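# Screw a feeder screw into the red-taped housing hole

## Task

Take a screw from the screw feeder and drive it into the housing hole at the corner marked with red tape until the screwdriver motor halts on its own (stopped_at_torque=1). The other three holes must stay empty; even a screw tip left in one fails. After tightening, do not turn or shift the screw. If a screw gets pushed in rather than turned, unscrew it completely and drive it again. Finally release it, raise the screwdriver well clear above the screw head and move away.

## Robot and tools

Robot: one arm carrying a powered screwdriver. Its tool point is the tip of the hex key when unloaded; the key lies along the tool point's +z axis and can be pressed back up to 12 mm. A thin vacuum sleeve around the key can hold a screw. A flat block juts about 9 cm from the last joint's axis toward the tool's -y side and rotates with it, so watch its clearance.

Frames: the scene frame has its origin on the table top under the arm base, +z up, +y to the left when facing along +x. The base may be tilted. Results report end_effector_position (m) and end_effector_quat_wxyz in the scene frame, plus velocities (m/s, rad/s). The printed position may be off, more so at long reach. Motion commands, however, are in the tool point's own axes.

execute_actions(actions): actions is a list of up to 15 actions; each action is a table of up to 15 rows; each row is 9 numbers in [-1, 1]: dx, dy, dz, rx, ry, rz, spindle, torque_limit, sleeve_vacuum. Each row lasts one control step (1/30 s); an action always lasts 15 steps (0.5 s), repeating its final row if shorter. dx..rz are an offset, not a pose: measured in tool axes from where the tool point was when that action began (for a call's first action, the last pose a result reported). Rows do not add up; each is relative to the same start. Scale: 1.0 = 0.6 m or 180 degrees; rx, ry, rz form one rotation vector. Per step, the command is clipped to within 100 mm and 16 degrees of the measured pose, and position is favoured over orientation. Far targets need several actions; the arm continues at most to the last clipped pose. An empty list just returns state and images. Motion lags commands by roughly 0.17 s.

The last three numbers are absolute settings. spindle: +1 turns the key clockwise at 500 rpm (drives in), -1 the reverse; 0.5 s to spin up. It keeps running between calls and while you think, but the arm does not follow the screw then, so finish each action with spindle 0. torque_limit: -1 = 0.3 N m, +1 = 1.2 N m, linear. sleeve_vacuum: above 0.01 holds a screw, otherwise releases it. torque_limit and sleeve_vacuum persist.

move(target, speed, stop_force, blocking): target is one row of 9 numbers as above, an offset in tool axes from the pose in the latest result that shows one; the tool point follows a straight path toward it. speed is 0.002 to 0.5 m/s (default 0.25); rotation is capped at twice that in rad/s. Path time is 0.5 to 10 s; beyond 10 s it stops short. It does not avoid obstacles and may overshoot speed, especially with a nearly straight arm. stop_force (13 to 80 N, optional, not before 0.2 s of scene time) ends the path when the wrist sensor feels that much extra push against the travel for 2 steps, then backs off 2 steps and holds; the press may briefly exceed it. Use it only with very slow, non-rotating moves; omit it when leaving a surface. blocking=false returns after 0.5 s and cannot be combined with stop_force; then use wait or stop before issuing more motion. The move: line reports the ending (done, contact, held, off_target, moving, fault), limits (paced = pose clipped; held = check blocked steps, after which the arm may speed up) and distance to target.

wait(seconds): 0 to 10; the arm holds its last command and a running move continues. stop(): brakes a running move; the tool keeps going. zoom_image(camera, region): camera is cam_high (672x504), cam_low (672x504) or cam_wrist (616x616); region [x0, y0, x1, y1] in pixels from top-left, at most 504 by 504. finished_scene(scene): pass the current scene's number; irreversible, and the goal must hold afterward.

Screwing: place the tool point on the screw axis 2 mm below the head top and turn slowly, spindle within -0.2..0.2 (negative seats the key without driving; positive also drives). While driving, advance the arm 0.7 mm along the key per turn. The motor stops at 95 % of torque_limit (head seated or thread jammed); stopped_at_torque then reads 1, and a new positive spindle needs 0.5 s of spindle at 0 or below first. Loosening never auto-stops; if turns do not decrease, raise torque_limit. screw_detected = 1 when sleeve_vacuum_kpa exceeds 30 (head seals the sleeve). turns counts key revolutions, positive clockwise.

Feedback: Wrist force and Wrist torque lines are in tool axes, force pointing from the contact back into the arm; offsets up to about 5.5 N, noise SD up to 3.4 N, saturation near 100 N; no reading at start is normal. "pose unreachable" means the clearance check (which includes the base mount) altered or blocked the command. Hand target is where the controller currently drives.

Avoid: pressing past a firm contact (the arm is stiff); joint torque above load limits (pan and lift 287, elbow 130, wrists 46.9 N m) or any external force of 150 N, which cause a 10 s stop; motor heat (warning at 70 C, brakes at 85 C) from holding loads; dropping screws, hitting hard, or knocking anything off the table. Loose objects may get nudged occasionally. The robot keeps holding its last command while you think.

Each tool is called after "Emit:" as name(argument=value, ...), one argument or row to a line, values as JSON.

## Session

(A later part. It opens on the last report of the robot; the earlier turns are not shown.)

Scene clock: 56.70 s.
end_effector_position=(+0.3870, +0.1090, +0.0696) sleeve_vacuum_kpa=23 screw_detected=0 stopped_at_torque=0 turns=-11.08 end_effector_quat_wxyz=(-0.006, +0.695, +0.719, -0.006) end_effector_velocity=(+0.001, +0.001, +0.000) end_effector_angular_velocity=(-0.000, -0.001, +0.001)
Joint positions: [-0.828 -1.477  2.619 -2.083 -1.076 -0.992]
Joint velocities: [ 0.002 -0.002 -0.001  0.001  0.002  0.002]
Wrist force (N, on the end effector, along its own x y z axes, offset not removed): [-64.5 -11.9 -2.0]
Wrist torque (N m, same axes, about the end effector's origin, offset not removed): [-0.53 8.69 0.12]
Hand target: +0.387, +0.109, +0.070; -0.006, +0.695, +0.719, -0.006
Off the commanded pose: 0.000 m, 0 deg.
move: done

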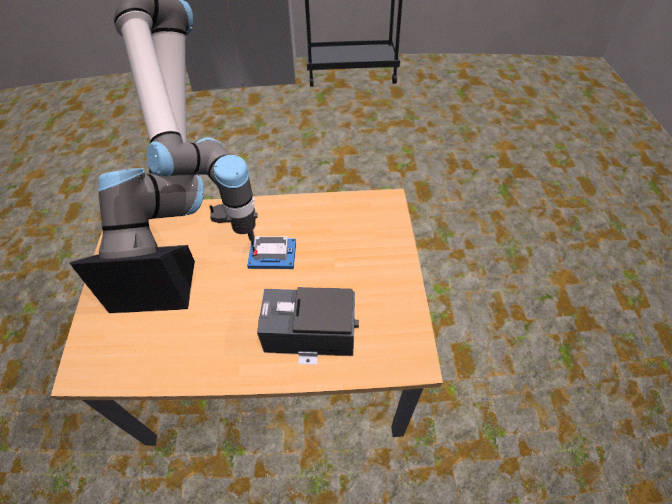

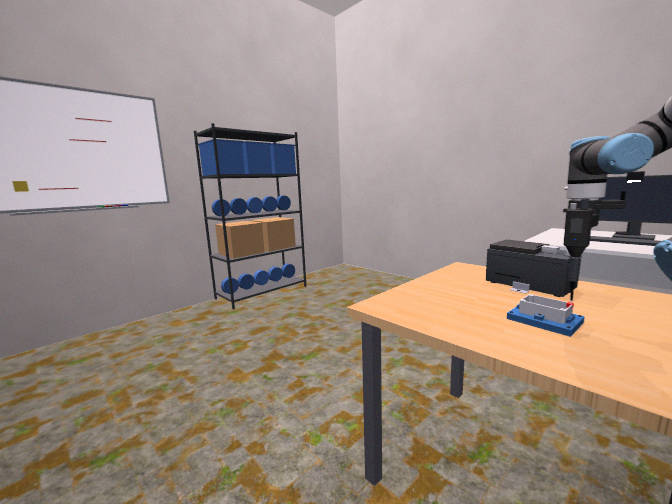

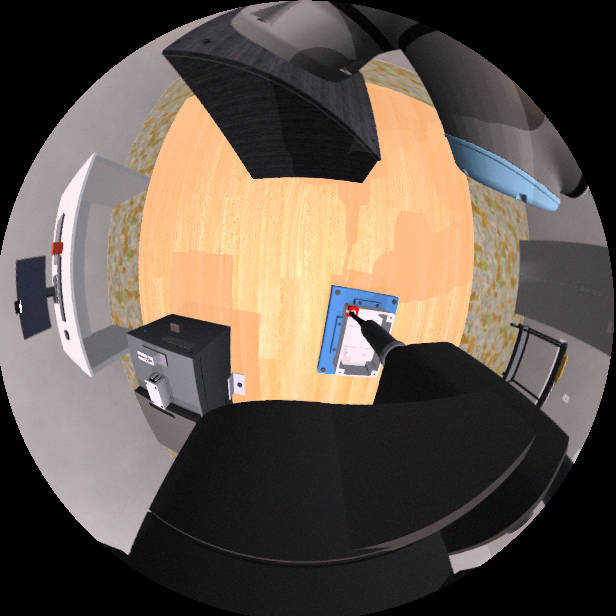

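Emit:
move(
  target=[-0.02,0,-0.005,0,0,0,0,0,1],
  speed=0.02,
)

Emit:
move(
  target=[0,0,-0.025,0,0,0,0,0,1],
  speed=0.03,
)

Emit:
zoom_image(
  camera="cam_wrist",
  region=[325,285,385,345],
)

Scene clock: 58.40 s.
end_effector_position=(+0.3874, +0.0972, +0.0725) sleeve_vacuum_kpa=39 screw_detected=1 stopped_at_torque=0 turns=-11.08 end_effector_quat_wxyz=(-0.006, +0.695, +0.719, -0.006) end_effector_velocity=(+0.001, -0.002, +0.001) end_effector_angular_velocity=(-0.003, -0.002, +0.002)
Joint positions: [-0.846 -1.454  2.613 -2.093 -1.087 -1.008]
Joint velocities: [-0.001  0.001 -0.001 -0.003 -0.001 -0.002]
Wrist force (N, on the end effector, along its own x y z axes, offset not removed): [2.8 -3.3 1.5]
Wrist torque (N m, same axes, about the end effector's origin, offset not removed): [-0.88 -0.60 0.17]
Hand target: +0.387, +0.097, +0.073; -0.006, +0.695, +0.719, -0.006
Off the commanded pose: 0.000 m, 0 deg.
move: done

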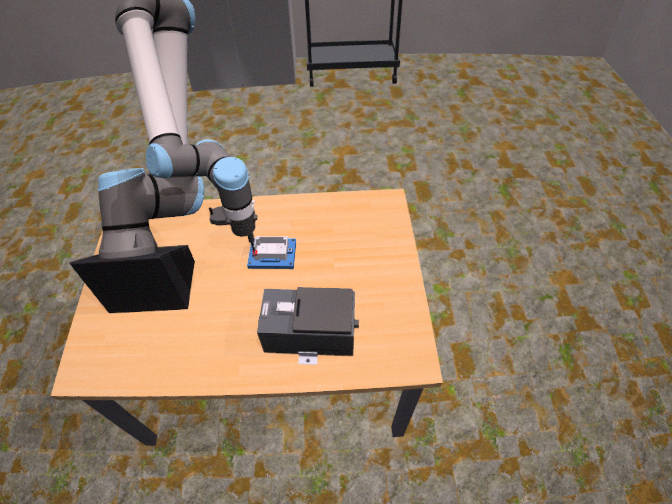

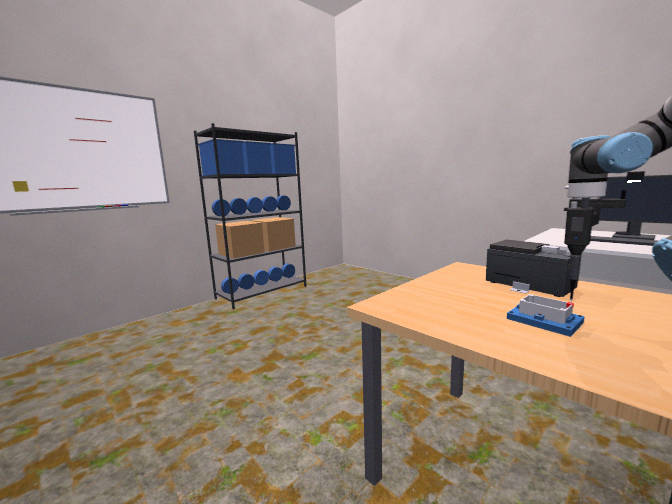

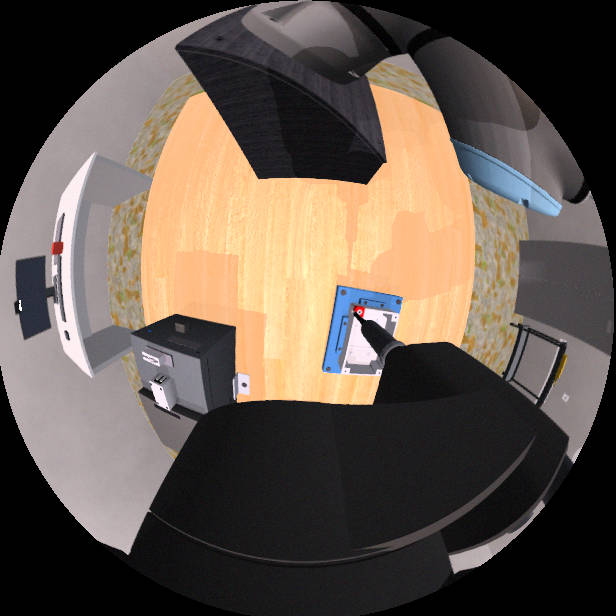

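Scene clock: 59.20 s.
end_effector_position=(+0.3877, +0.0972, +0.0874) sleeve_vacuum_kpa=39 screw_detected=1 stopped_at_torque=0 turns=-11.08 end_effector_quat_wxyz=(-0.006, +0.695, +0.719, -0.006) end_effector_velocity=(-0.000, +0.000, +0.001) end_effector_angular_velocity=(-0.001, +0.001, +0.001)
Joint positions: [-0.863 -1.48   2.598 -2.045 -1.097 -1.024]
Joint velocities: [-0.001 -0.003 -0.001  0.004 -0.002 -0.001]
Wrist force (N, on the end effector, along its own x y z axes, offset not removed): [3.2 -2.5 2.3]
Wrist torque (N m, same axes, about the end effector's origin, offset not removed): [-0.75 -0.67 0.12]
Hand target: +0.388, +0.097, +0.088; -0.006, +0.695, +0.719, -0.006
Off the commanded pose: 0.000 m, 0 deg.
move: done

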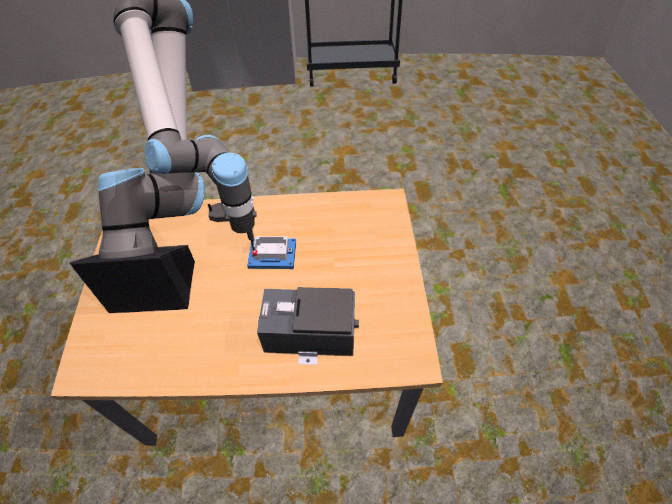

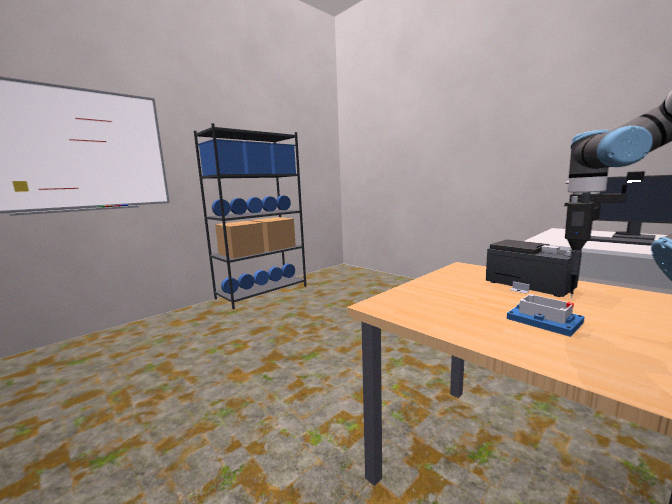

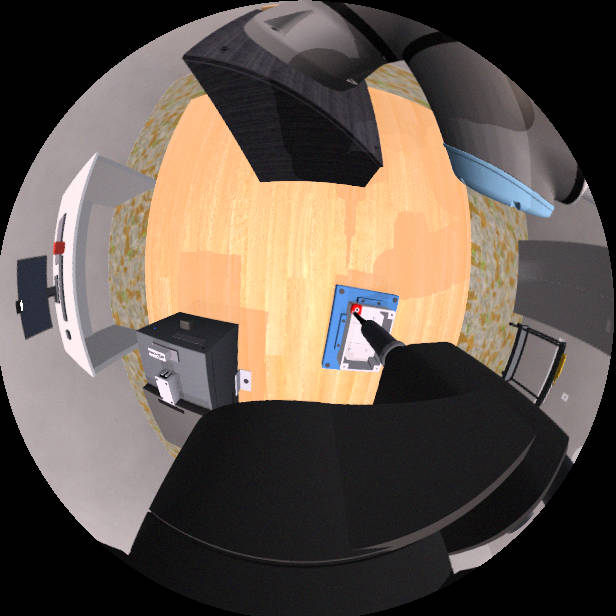

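Region (325, 285, 385, 345) of cam_wrist's 616x616 image, scaled by 8.400, with more detail than that image has.

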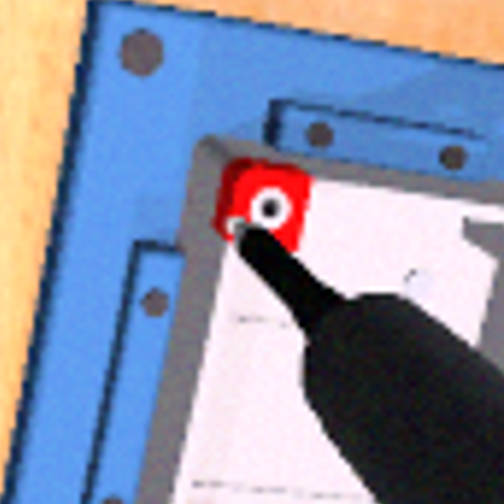

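Emit:
move(
  target=[0.018,-0.002,0,0,0,0,0,0,1],
  speed=0.03,
)

Emit:
move(
  target=[0,0,0.012,0,0,0,0,0,1],
  speed=0.02,
)

Emit:
zoom_image(
  camera="cam_wrist",
  region=[335,295,375,335],
)

Scene clock: 61.13 s.
end_effector_position=(+0.3861, +0.1078, +0.0874) sleeve_vacuum_kpa=39 screw_detected=1 stopped_at_torque=0 turns=-11.08 end_effector_quat_wxyz=(-0.006, +0.695, +0.719, -0.006) end_effector_velocity=(+0.000, +0.000, +0.001) end_effector_angular_velocity=(-0.001, -0.000, -0.000)
Joint positions: [-0.853 -1.507  2.603 -2.027 -1.091 -1.014]
Joint velocities: [ 0.    -0.003 -0.001  0.002 -0.     0.001]
Wrist force (N, on the end effector, along its own x y z axes, offset not removed): [1.4 -2.7 2.9]
Wrist torque (N m, same axes, about the end effector's origin, offset not removed): [-0.78 -0.09 0.17]
Hand target: +0.386, +0.108, +0.087; -0.006, +0.695, +0.719, -0.006
Off the commanded pose: 0.000 m, 0 deg.
move: done

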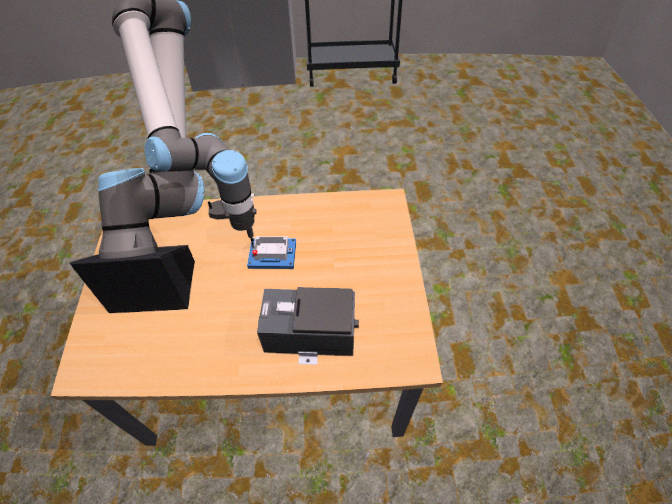

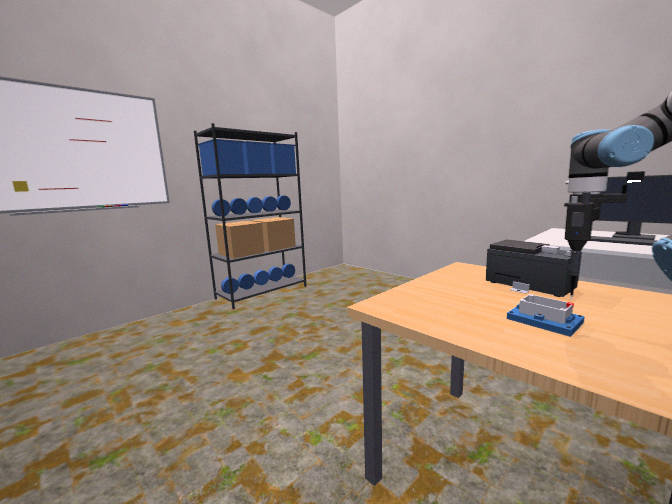

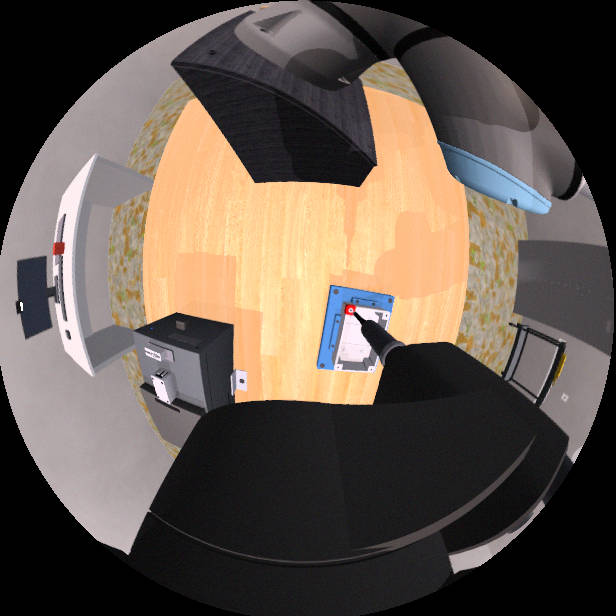

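Scene clock: 61.83 s.
end_effector_position=(+0.3860, +0.1078, +0.0804) sleeve_vacuum_kpa=39 screw_detected=1 stopped_at_torque=0 turns=-11.08 end_effector_quat_wxyz=(-0.006, +0.695, +0.719, -0.006) end_effector_velocity=(+0.000, +0.000, -0.002) end_effector_angular_velocity=(+0.001, +0.000, -0.001)
Joint positions: [-0.845 -1.495  2.61  -2.049 -1.086 -1.007]
Joint velocities: [ 0.002  0.004  0.001 -0.005  0.002  0.002]
Wrist force (N, on the end effector, along its own x y z axes, offset not removed): [0.6 -2.6 1.1]
Wrist torque (N m, same axes, about the end effector's origin, offset not removed): [-0.80 0.05 0.15]
Hand target: +0.386, +0.108, +0.080; -0.006, +0.695, +0.719, -0.006
Off the commanded pose: 0.000 m, 0 deg.
move: done

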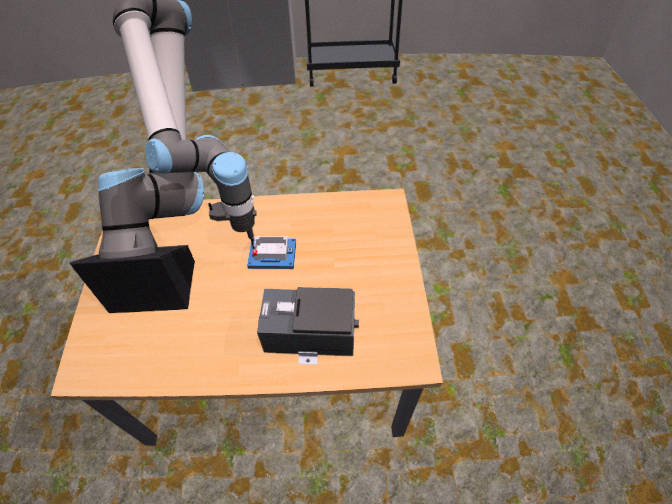

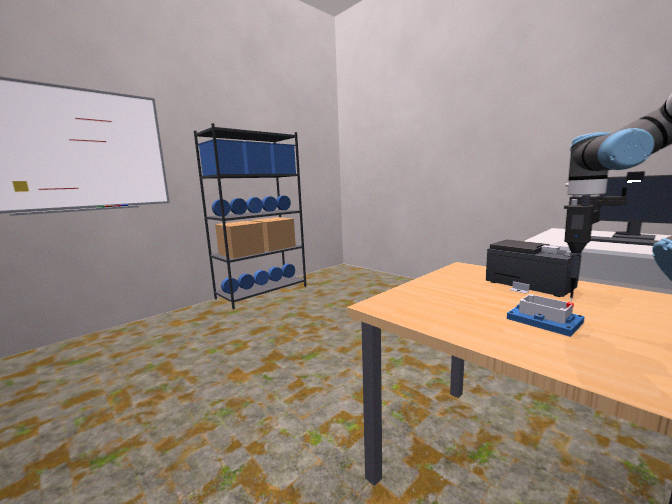

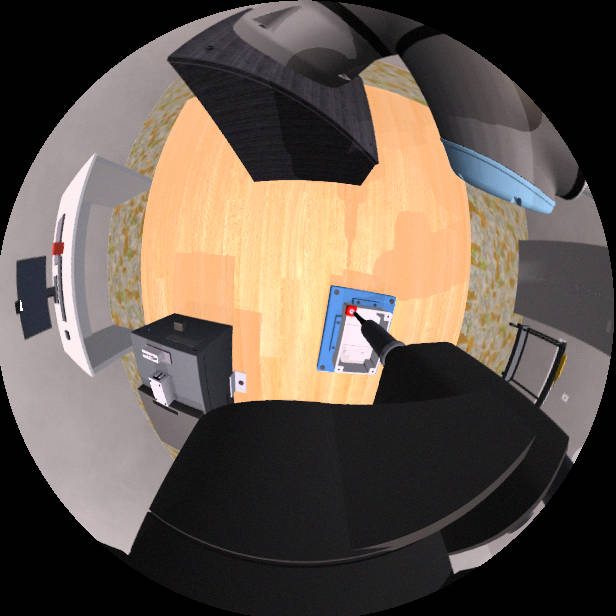

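Region (335, 295, 375, 335) of cam_wrist's 616x616 image, scaled by 12.600, with more detail than that image has.

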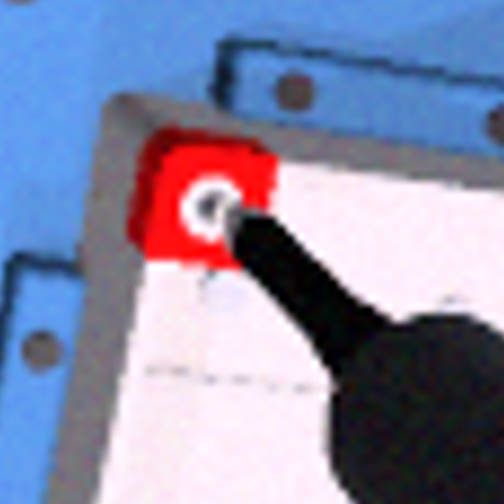

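Emit:
execute_actions(
  actions=[
    [[0.003,0,0.005,0,0,0,0,0,1]],
    [[0,0,0.008,0,0,0,0,0,1]],
    [[0,0,0,0,0,0,0,0,1]],
  ],
)

Emit:
zoom_image(
  camera="cam_wrist",
  region=[335,295,375,335],
)

Scene clock: 67.57 s.
end_effector_position=(+0.3858, +0.1096, +0.0726) sleeve_vacuum_kpa=39 screw_detected=1 stopped_at_torque=0 turns=-11.08 end_effector_quat_wxyz=(-0.006, +0.695, +0.719, -0.006) end_effector_velocity=(+0.000, -0.000, +0.000) end_effector_angular_velocity=(-0.000, -0.001, -0.000)
Joint positions: [-0.833 -1.486  2.618 -2.071 -1.079 -0.996]
Joint velocities: [-0.  0. -0. -0.  0. -0.]
Wrist force (N, on the end effector, along its own x y z axes, offset not removed): [2.9 -2.9 -2.6]
Wrist torque (N m, same axes, about the end effector's origin, offset not removed): [-0.63 -0.48 0.15]
Hand target: +0.386, +0.110, +0.073; -0.006, +0.695, +0.719, -0.006
Off the commanded pose: 0.000 m, 0 deg.

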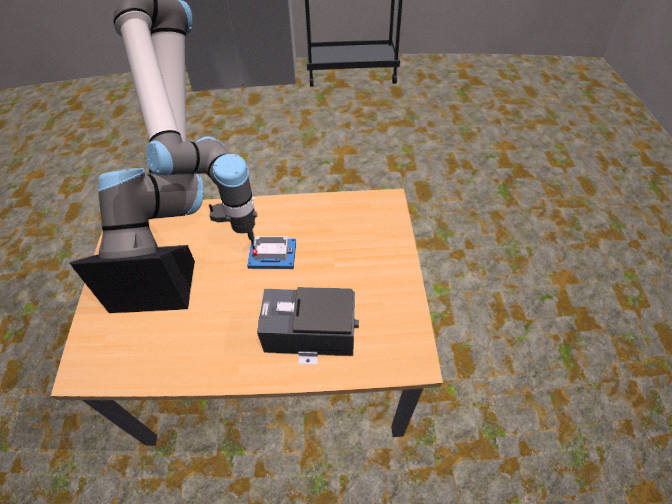

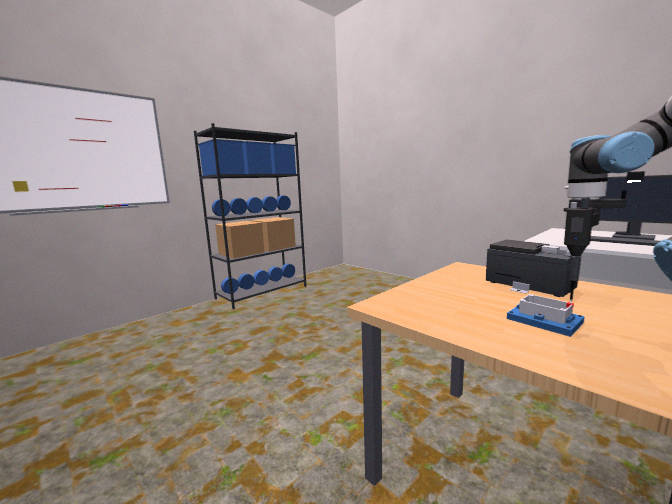

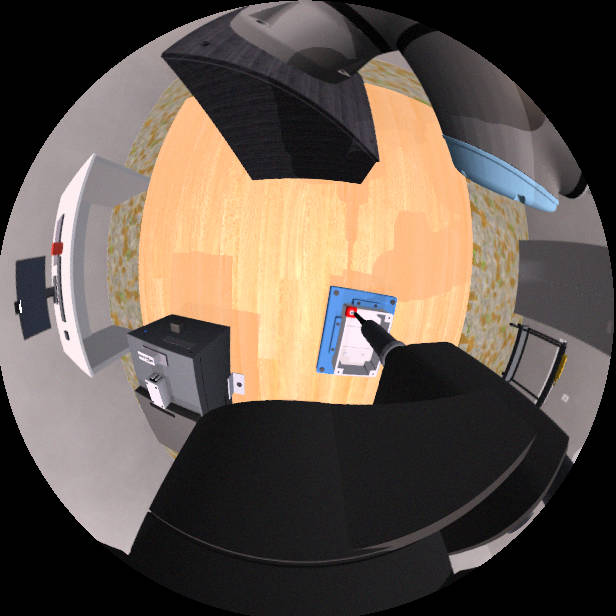

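Region (335, 295, 375, 335) of cam_wrist's 616x616 image, scaled by 12.600, with more detail than that image has.

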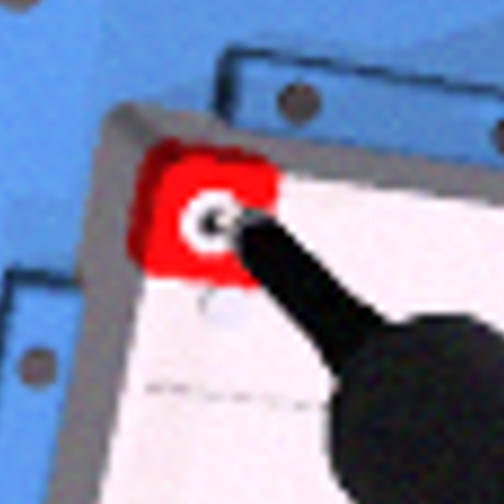

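Emit:
execute_actions(
  actions=[
    [[0,0,-0.01,0,0,0,0,0,1]],
    [[-0.004,0.001,0,0,0,0,0,0,1]],
    [[0,0,0,0,0,0,0,0,1]],
  ],
)

Emit:
zoom_image(
  camera="cam_wrist",
  region=[340,300,365,325],
)

Scene clock: 70.33 s.
end_effector_position=(+0.3866, +0.1072, +0.0786) sleeve_vacuum_kpa=39 screw_detected=1 stopped_at_torque=0 turns=-11.08 end_effector_quat_wxyz=(-0.006, +0.695, +0.719, -0.006) end_effector_velocity=(+0.000, +0.000, -0.000) end_effector_angular_velocity=(+0.001, +0.000, +0.000)
Joint positions: [-0.842 -1.49   2.611 -2.056 -1.084 -1.005]
Joint velocities: [ 0.001  0.001 -0.    -0.     0.001 -0.   ]
Wrist force (N, on the end effector, along its own x y z axes, offset not removed): [2.5 -3.3 3.2]
Wrist torque (N m, same axes, about the end effector's origin, offset not removed): [-1.05 -0.35 0.18]
Hand target: +0.387, +0.107, +0.079; -0.006, +0.695, +0.719, -0.006
Off the commanded pose: 0.000 m, 0 deg.

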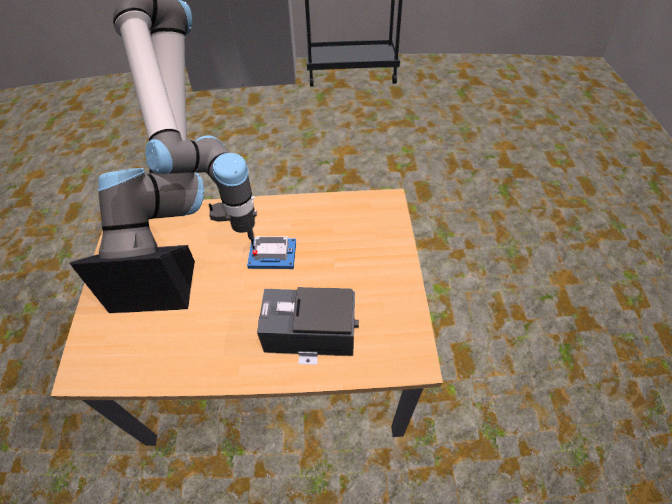

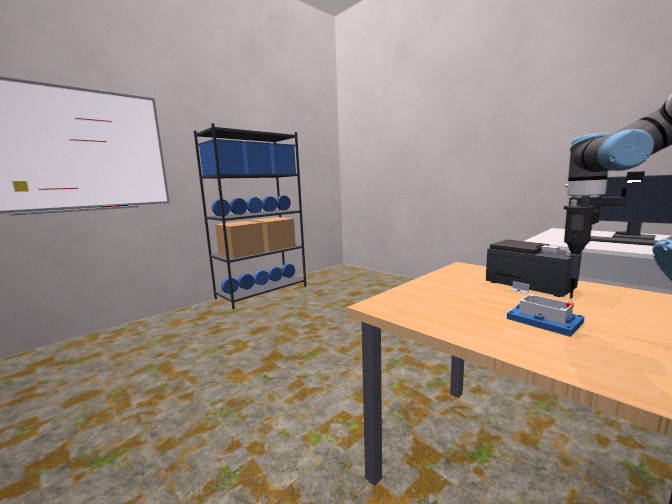

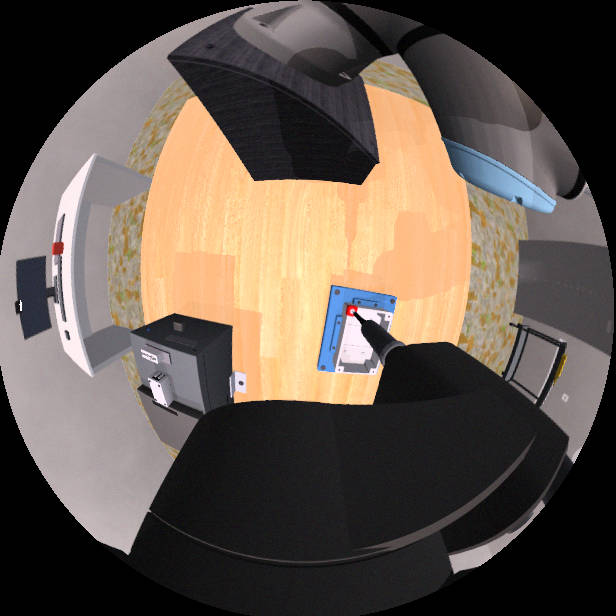

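Region (340, 300, 365, 325) of cam_wrist's 616x616 image, scaled by 20.160, with more detail than that image has.

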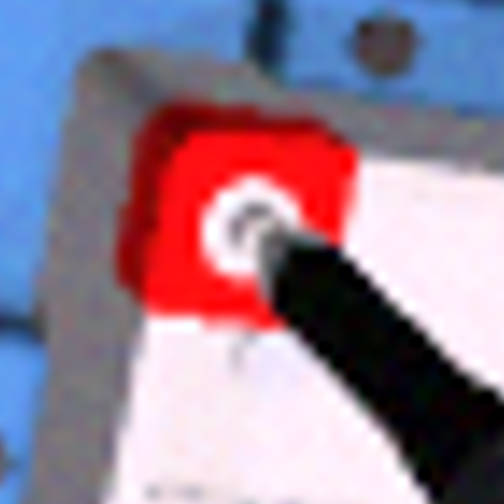

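Emit:
execute_actions(
  actions=[
    [[0,0,0.005,0,0,0,0,0,1]],
    [[0,0,0.004,0,0,0,0.2,0,1]],
    [[0,0,0.001,0,0,0,0.2,0,1]],
    [[0,0,0.001,0,0,0,0.2,0,1]],
    [[0,0,0.001,0,0,0,0.2,0,1]],
    [[0,0,0.001,0,0,0,0.2,0,1]],
    [[0,0,0.001,0,0,0,0.2,0,1]],
    [[0,0,0,0,0,0,0,0,1]],
  ],
)

Emit:
zoom_image(
  camera="cam_wrist",
  region=[335,295,375,335],
)

Scene clock: 75.40 s.
end_effector_position=(+0.3865, +0.1072, +0.0702) sleeve_vacuum_kpa=39 screw_detected=1 stopped_at_torque=0 turns=-6.13 end_effector_quat_wxyz=(-0.006, +0.695, +0.719, -0.006) end_effector_velocity=(+0.001, -0.001, +0.001) end_effector_angular_velocity=(-0.001, -0.002, -0.001)
Joint positions: [-0.832 -1.475  2.619 -2.084 -1.079 -0.995]
Joint velocities: [-0.002 -0.    -0.    -0.     0.    -0.   ]
Wrist force (N, on the end effector, along its own x y z axes, offset not removed): [2.8 -0.2 -2.7]
Wrist torque (N m, same axes, about the end effector's origin, offset not removed): [-0.37 -0.62 0.06]
Hand target: +0.386, +0.107, +0.070; -0.006, +0.695, +0.719, -0.006
Off the commanded pose: 0.000 m, 0 deg.

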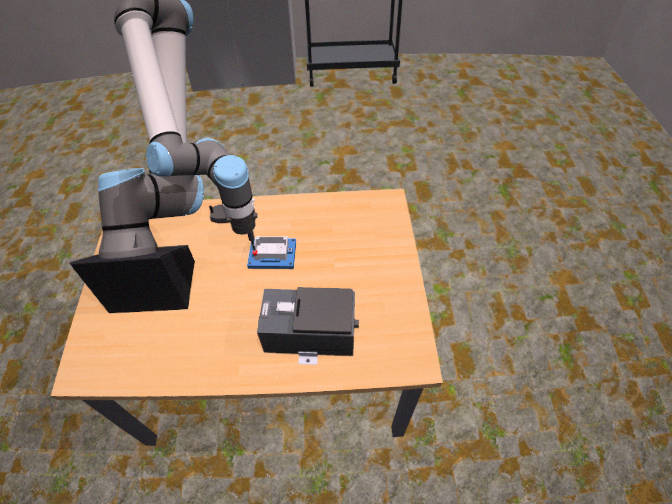

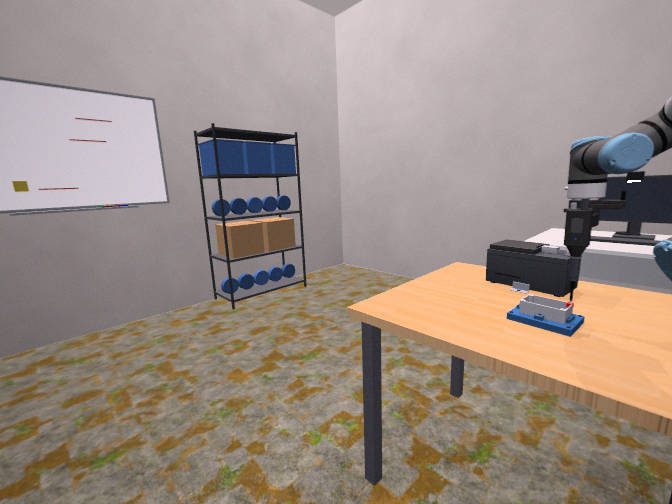

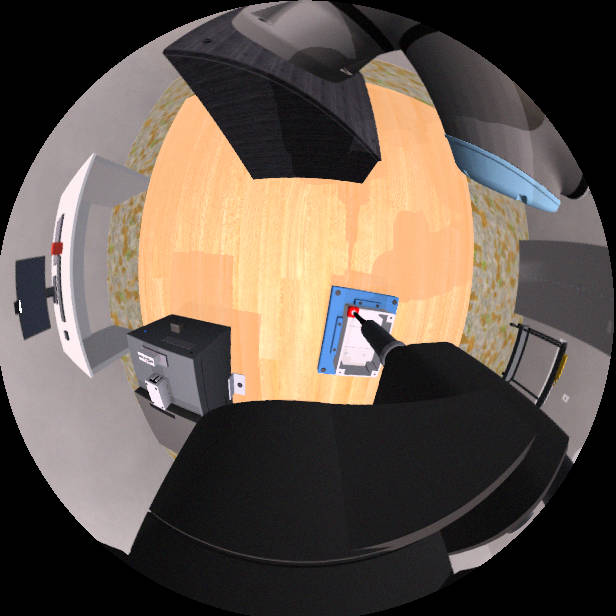

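Region (335, 295, 375, 335) of cam_wrist's 616x616 image, scaled by 12.600, with more detail than that image has.

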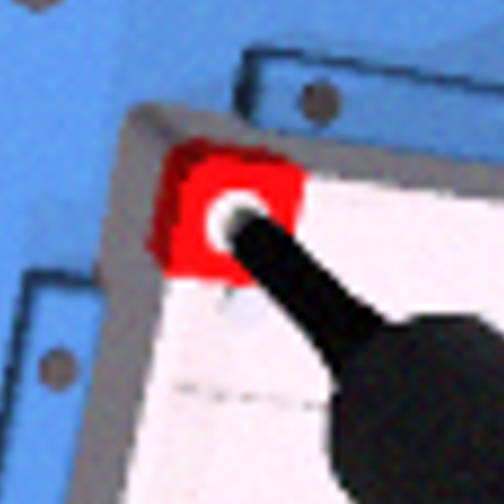

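Emit:
execute_actions(
  actions=[
    [[0,0,0.0005,0,0,0,0.2,0,1]],
    [[0,0,0.001,0,0,0,0.2,0,1]],
    [[0,0,0.001,0,0,0,0.2,0,1]],
    [[0,0,0.001,0,0,0,0.2,0,1]],
    [[0,0,0.001,0,0,0,0.2,0,1]],
    [[0,0,0.001,0,0,0,0.2,0,1]],
    [[0,0,0.001,0,0,0,0.2,0,1]],
    [[0,0,0.001,0,0,0,0.2,0,1]],
    [[0,0,0,0,0,0,0,0,1]],
  ],
)

Scene clock: 81.20 s.
end_effector_position=(+0.3864, +0.1072, +0.0657) sleeve_vacuum_kpa=38 screw_detected=1 stopped_at_torque=0 turns=0.48 end_effector_quat_wxyz=(-0.006, +0.695, +0.719, -0.006) end_effector_velocity=(+0.000, -0.001, +0.000) end_effector_angular_velocity=(-0.001, -0.001, -0.000)
Joint positions: [-0.827 -1.467  2.623 -2.099 -1.075 -0.99 ]
Joint velocities: [-0.001  0.    -0.    -0.001 -0.001 -0.   ]
Wrist force (N, on the end effector, along its own x y z axes, offset not removed): [2.4 -1.4 -1.8]
Wrist torque (N m, same axes, about the end effector's origin, offset not removed): [-0.87 -0.37 0.20]
Hand target: +0.386, +0.107, +0.066; -0.006, +0.695, +0.719, -0.006
Off the commanded pose: 0.000 m, 0 deg.

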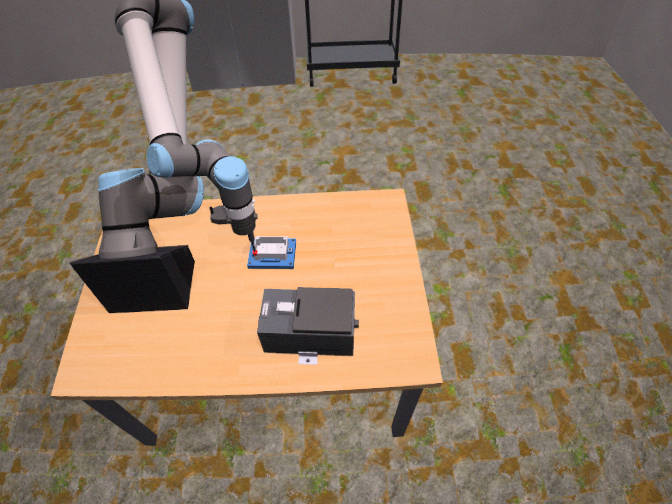

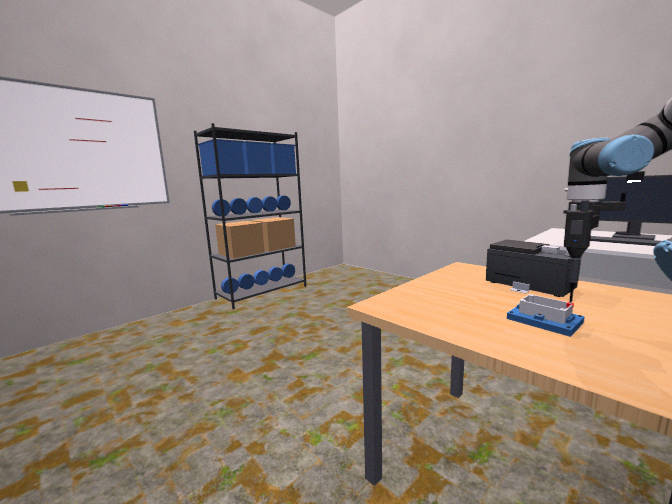

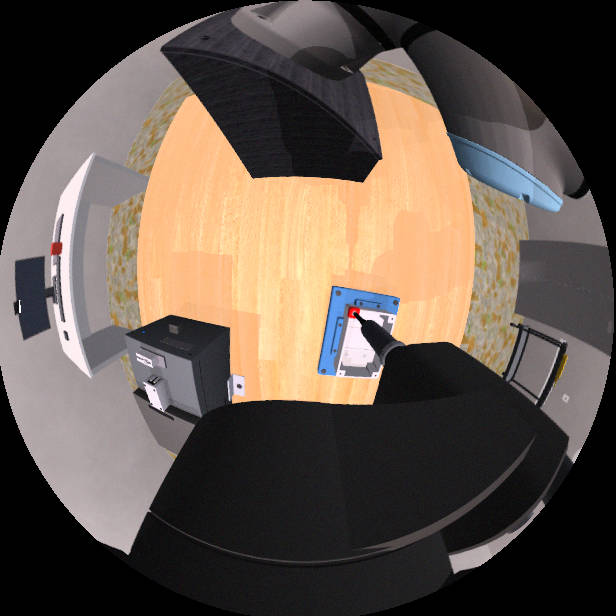

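Engaged. Continue.

Emit:
execute_actions(
  actions=[
    [[0,0,0.0005,0,0,0,0.2,0,1]],
    [[0,0,0.001,0,0,0,0.2,0,1]],
    [[0,0,0.001,0,0,0,0.2,0,1]],
    [[0,0,0.001,0,0,0,0.2,0,1]],
    [[0,0,0.001,0,0,0,0.2,0,1]],
    [[0,0,0.001,0,0,0,0.2,0,1]],
    [[0,0,0,0,0,0,0.2,0,1]],
    [[0,0,0,0,0,0,0,0,1]],
  ],
)

Scene clock: 86.00 s.
end_effector_position=(+0.3863, +0.1072, +0.0624) sleeve_vacuum_kpa=38 screw_detected=1 stopped_at_torque=1 turns=2.63 end_effector_quat_wxyz=(-0.006, +0.695, +0.719, -0.006) end_effector_velocity=(-0.000, -0.000, +0.001) end_effector_angular_velocity=(-0.000, -0.001, -0.001)
Joint positions: [-0.822 -1.461  2.627 -2.11  -1.073 -0.987]
Joint velocities: [-0.002 -0.001  0.     0.001 -0.001  0.   ]
Wrist force (N, on the end effector, along its own x y z axes, offset not removed): [2.9 -1.0 -2.6]
Wrist torque (N m, same axes, about the end effector's origin, offset not removed): [-0.85 -0.51 0.16]
Hand target: +0.386, +0.107, +0.062; -0.006, +0.695, +0.719, -0.006
Off the commanded pose: 0.000 m, 0 deg.

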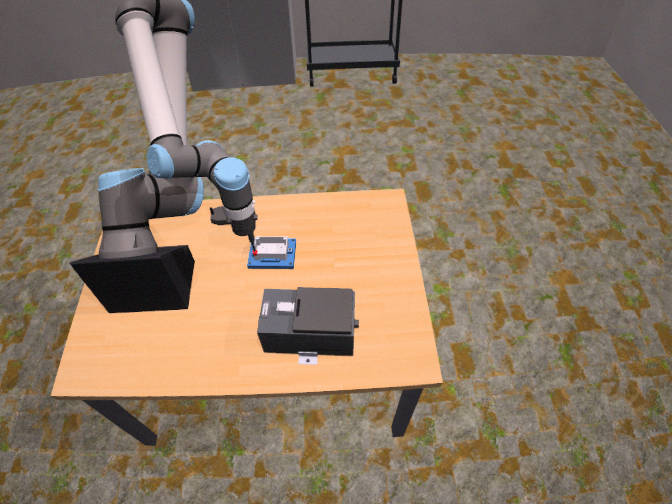

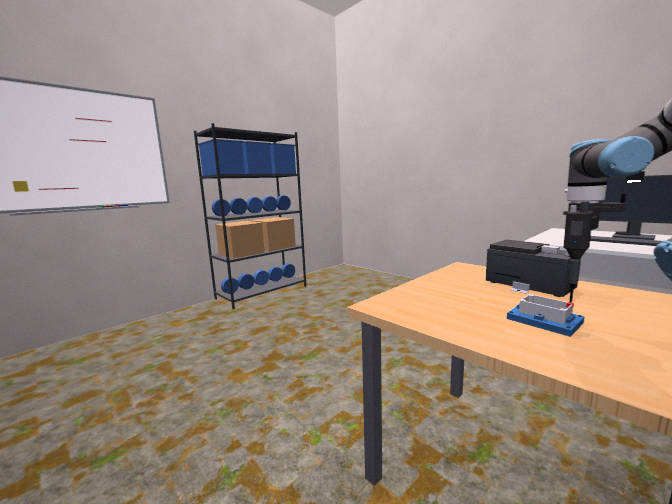

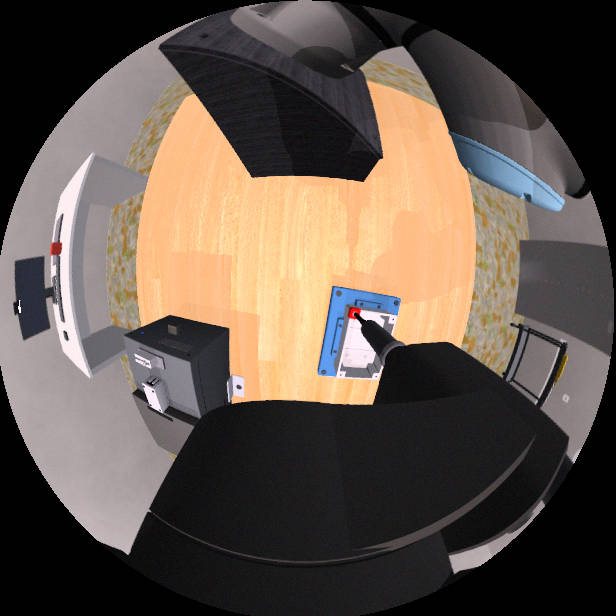

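Emit:
execute_actions(
  actions=[
    [[0,0,0,0,0,0,0,0,-1]],
    [[0,0,-0.02,0,0,0,0,0,-1]],
  ],
)

Emit:
move(
  target=[0,0,-0.2,0,0,0,0,0,-1],
  speed=0.2,
)

Emit:
zoom_image(
  camera="cam_low",
  region=[500,280,600,340],
)

Emit:
zoom_image(
  camera="cam_wrist",
  region=[310,280,370,340],
)

Scene clock: 87.97 s.
end_effector_position=(+0.3865, +0.1072, +0.0743) sleeve_vacuum_kpa=0 screw_detected=0 stopped_at_torque=1 turns=2.63 end_effector_quat_wxyz=(-0.006, +0.695, +0.719, -0.006) end_effector_velocity=(-0.000, -0.000, +0.001) end_effector_angular_velocity=(+0.001, -0.001, -0.002)
Joint positions: [-0.837 -1.482  2.615 -2.07  -1.081 -1.   ]
Joint velocities: [-0.003 -0.002 -0.     0.004 -0.001 -0.001]
Wrist force (N, on the end effector, along its own x y z axes, offset not removed): [1.4 -2.8 1.8]
Wrist torque (N m, same axes, about the end effector's origin, offset not removed): [-0.79 -0.19 0.14]
Hand target: +0.387, +0.107, +0.074; -0.006, +0.695, +0.719, -0.006
Off the commanded pose: 0.000 m, 0 deg.

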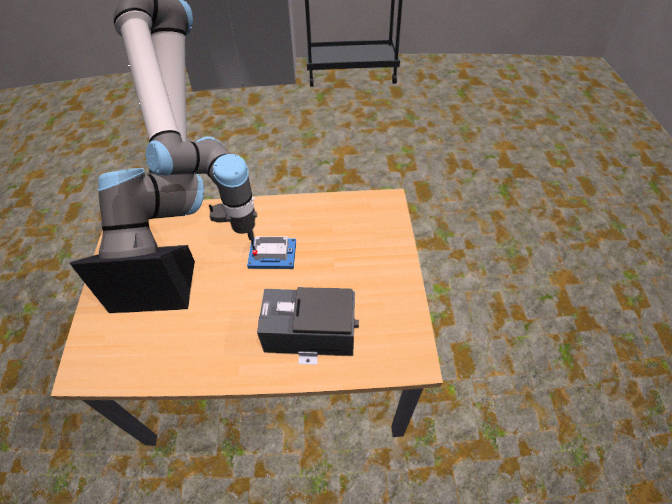

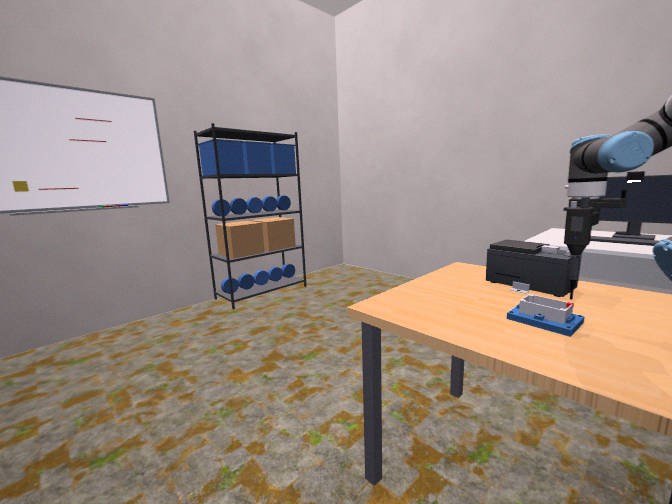

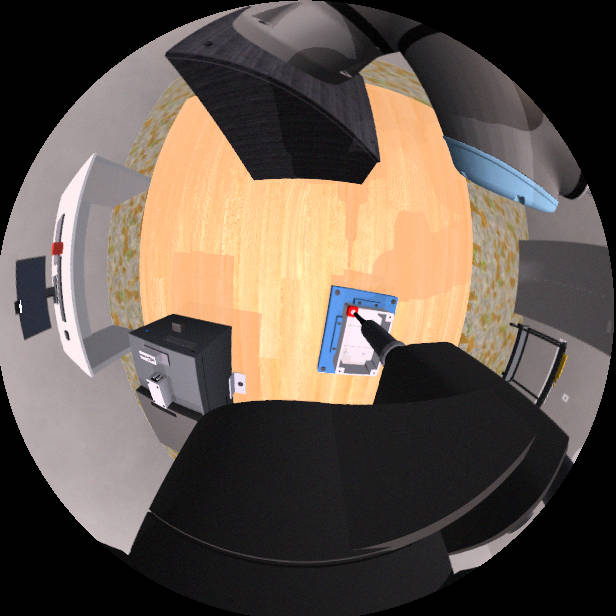

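Scene clock: 89.10 s.
end_effector_position=(+0.3885, +0.1072, +0.1942) sleeve_vacuum_kpa=0 screw_detected=0 stopped_at_torque=1 turns=2.63 end_effector_quat_wxyz=(-0.006, +0.695, +0.719, -0.006) end_effector_velocity=(-0.001, +0.001, +0.000) end_effector_angular_velocity=(+0.001, +0.002, +0.000)
Joint positions: [-0.963 -1.625  2.474 -1.738 -1.158 -1.111]
Joint velocities: [-0.    -0.004  0.     0.005 -0.001 -0.001]
Wrist force (N, on the end effector, along its own x y z axes, offset not removed): [1.2 -3.9 0.7]
Wrist torque (N m, same axes, about the end effector's origin, offset not removed): [-1.21 -0.20 0.29]
Hand target: +0.389, +0.107, +0.194; -0.006, +0.695, +0.719, -0.006
Off the commanded pose: 0.000 m, 0 deg.
move: done

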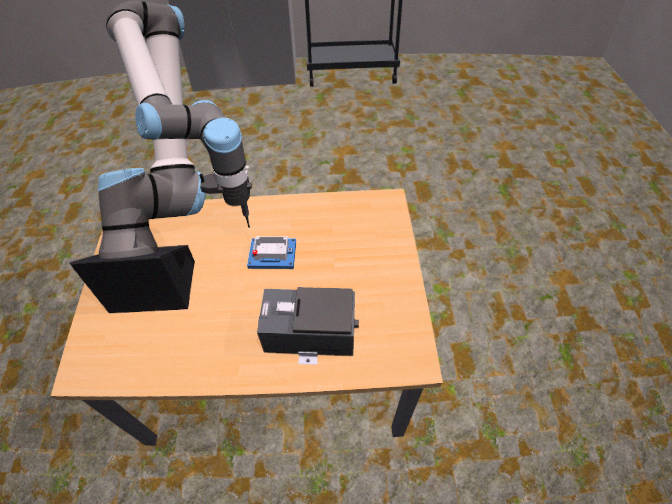

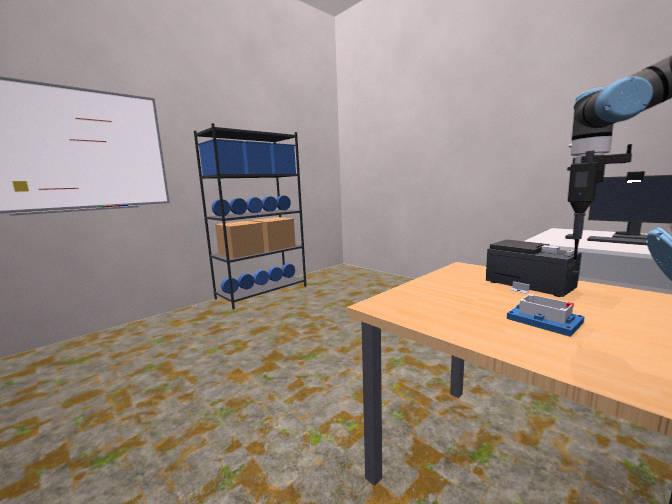

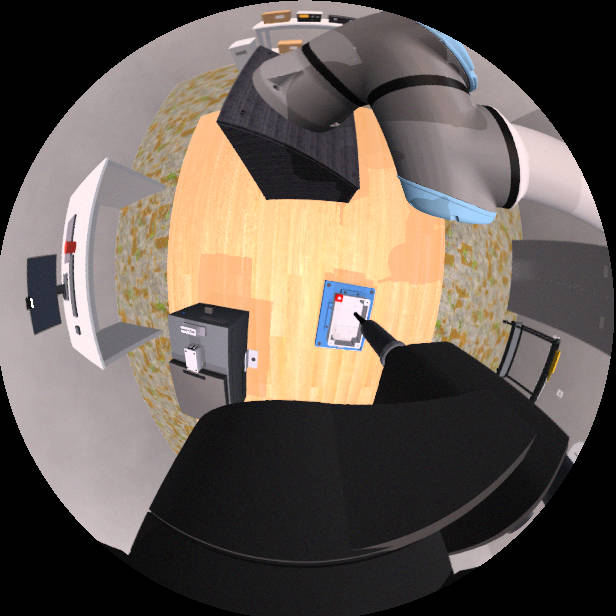

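Region (500, 280, 600, 340) of cam_low's 672x504 image, scaled by 5.040, with more detail than that image has; it fills the top 302 rows of this view, and the rest is white.

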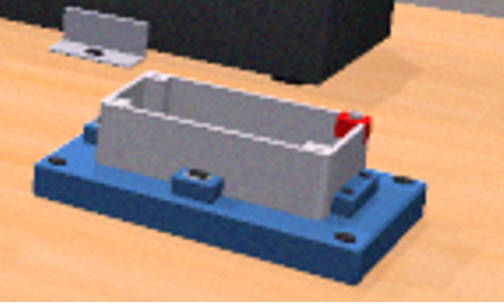

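Region (310, 280, 370, 340) of cam_wrist's 616x616 image, scaled by 8.400, with more detail than that image has.

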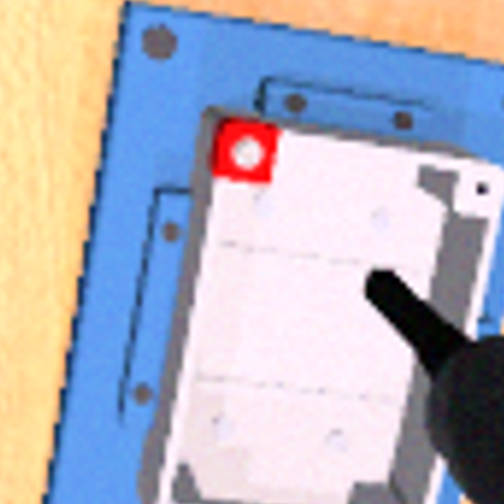

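Emit:
finished_scene(
  scene=2,
)

The scene is finished: the task was done.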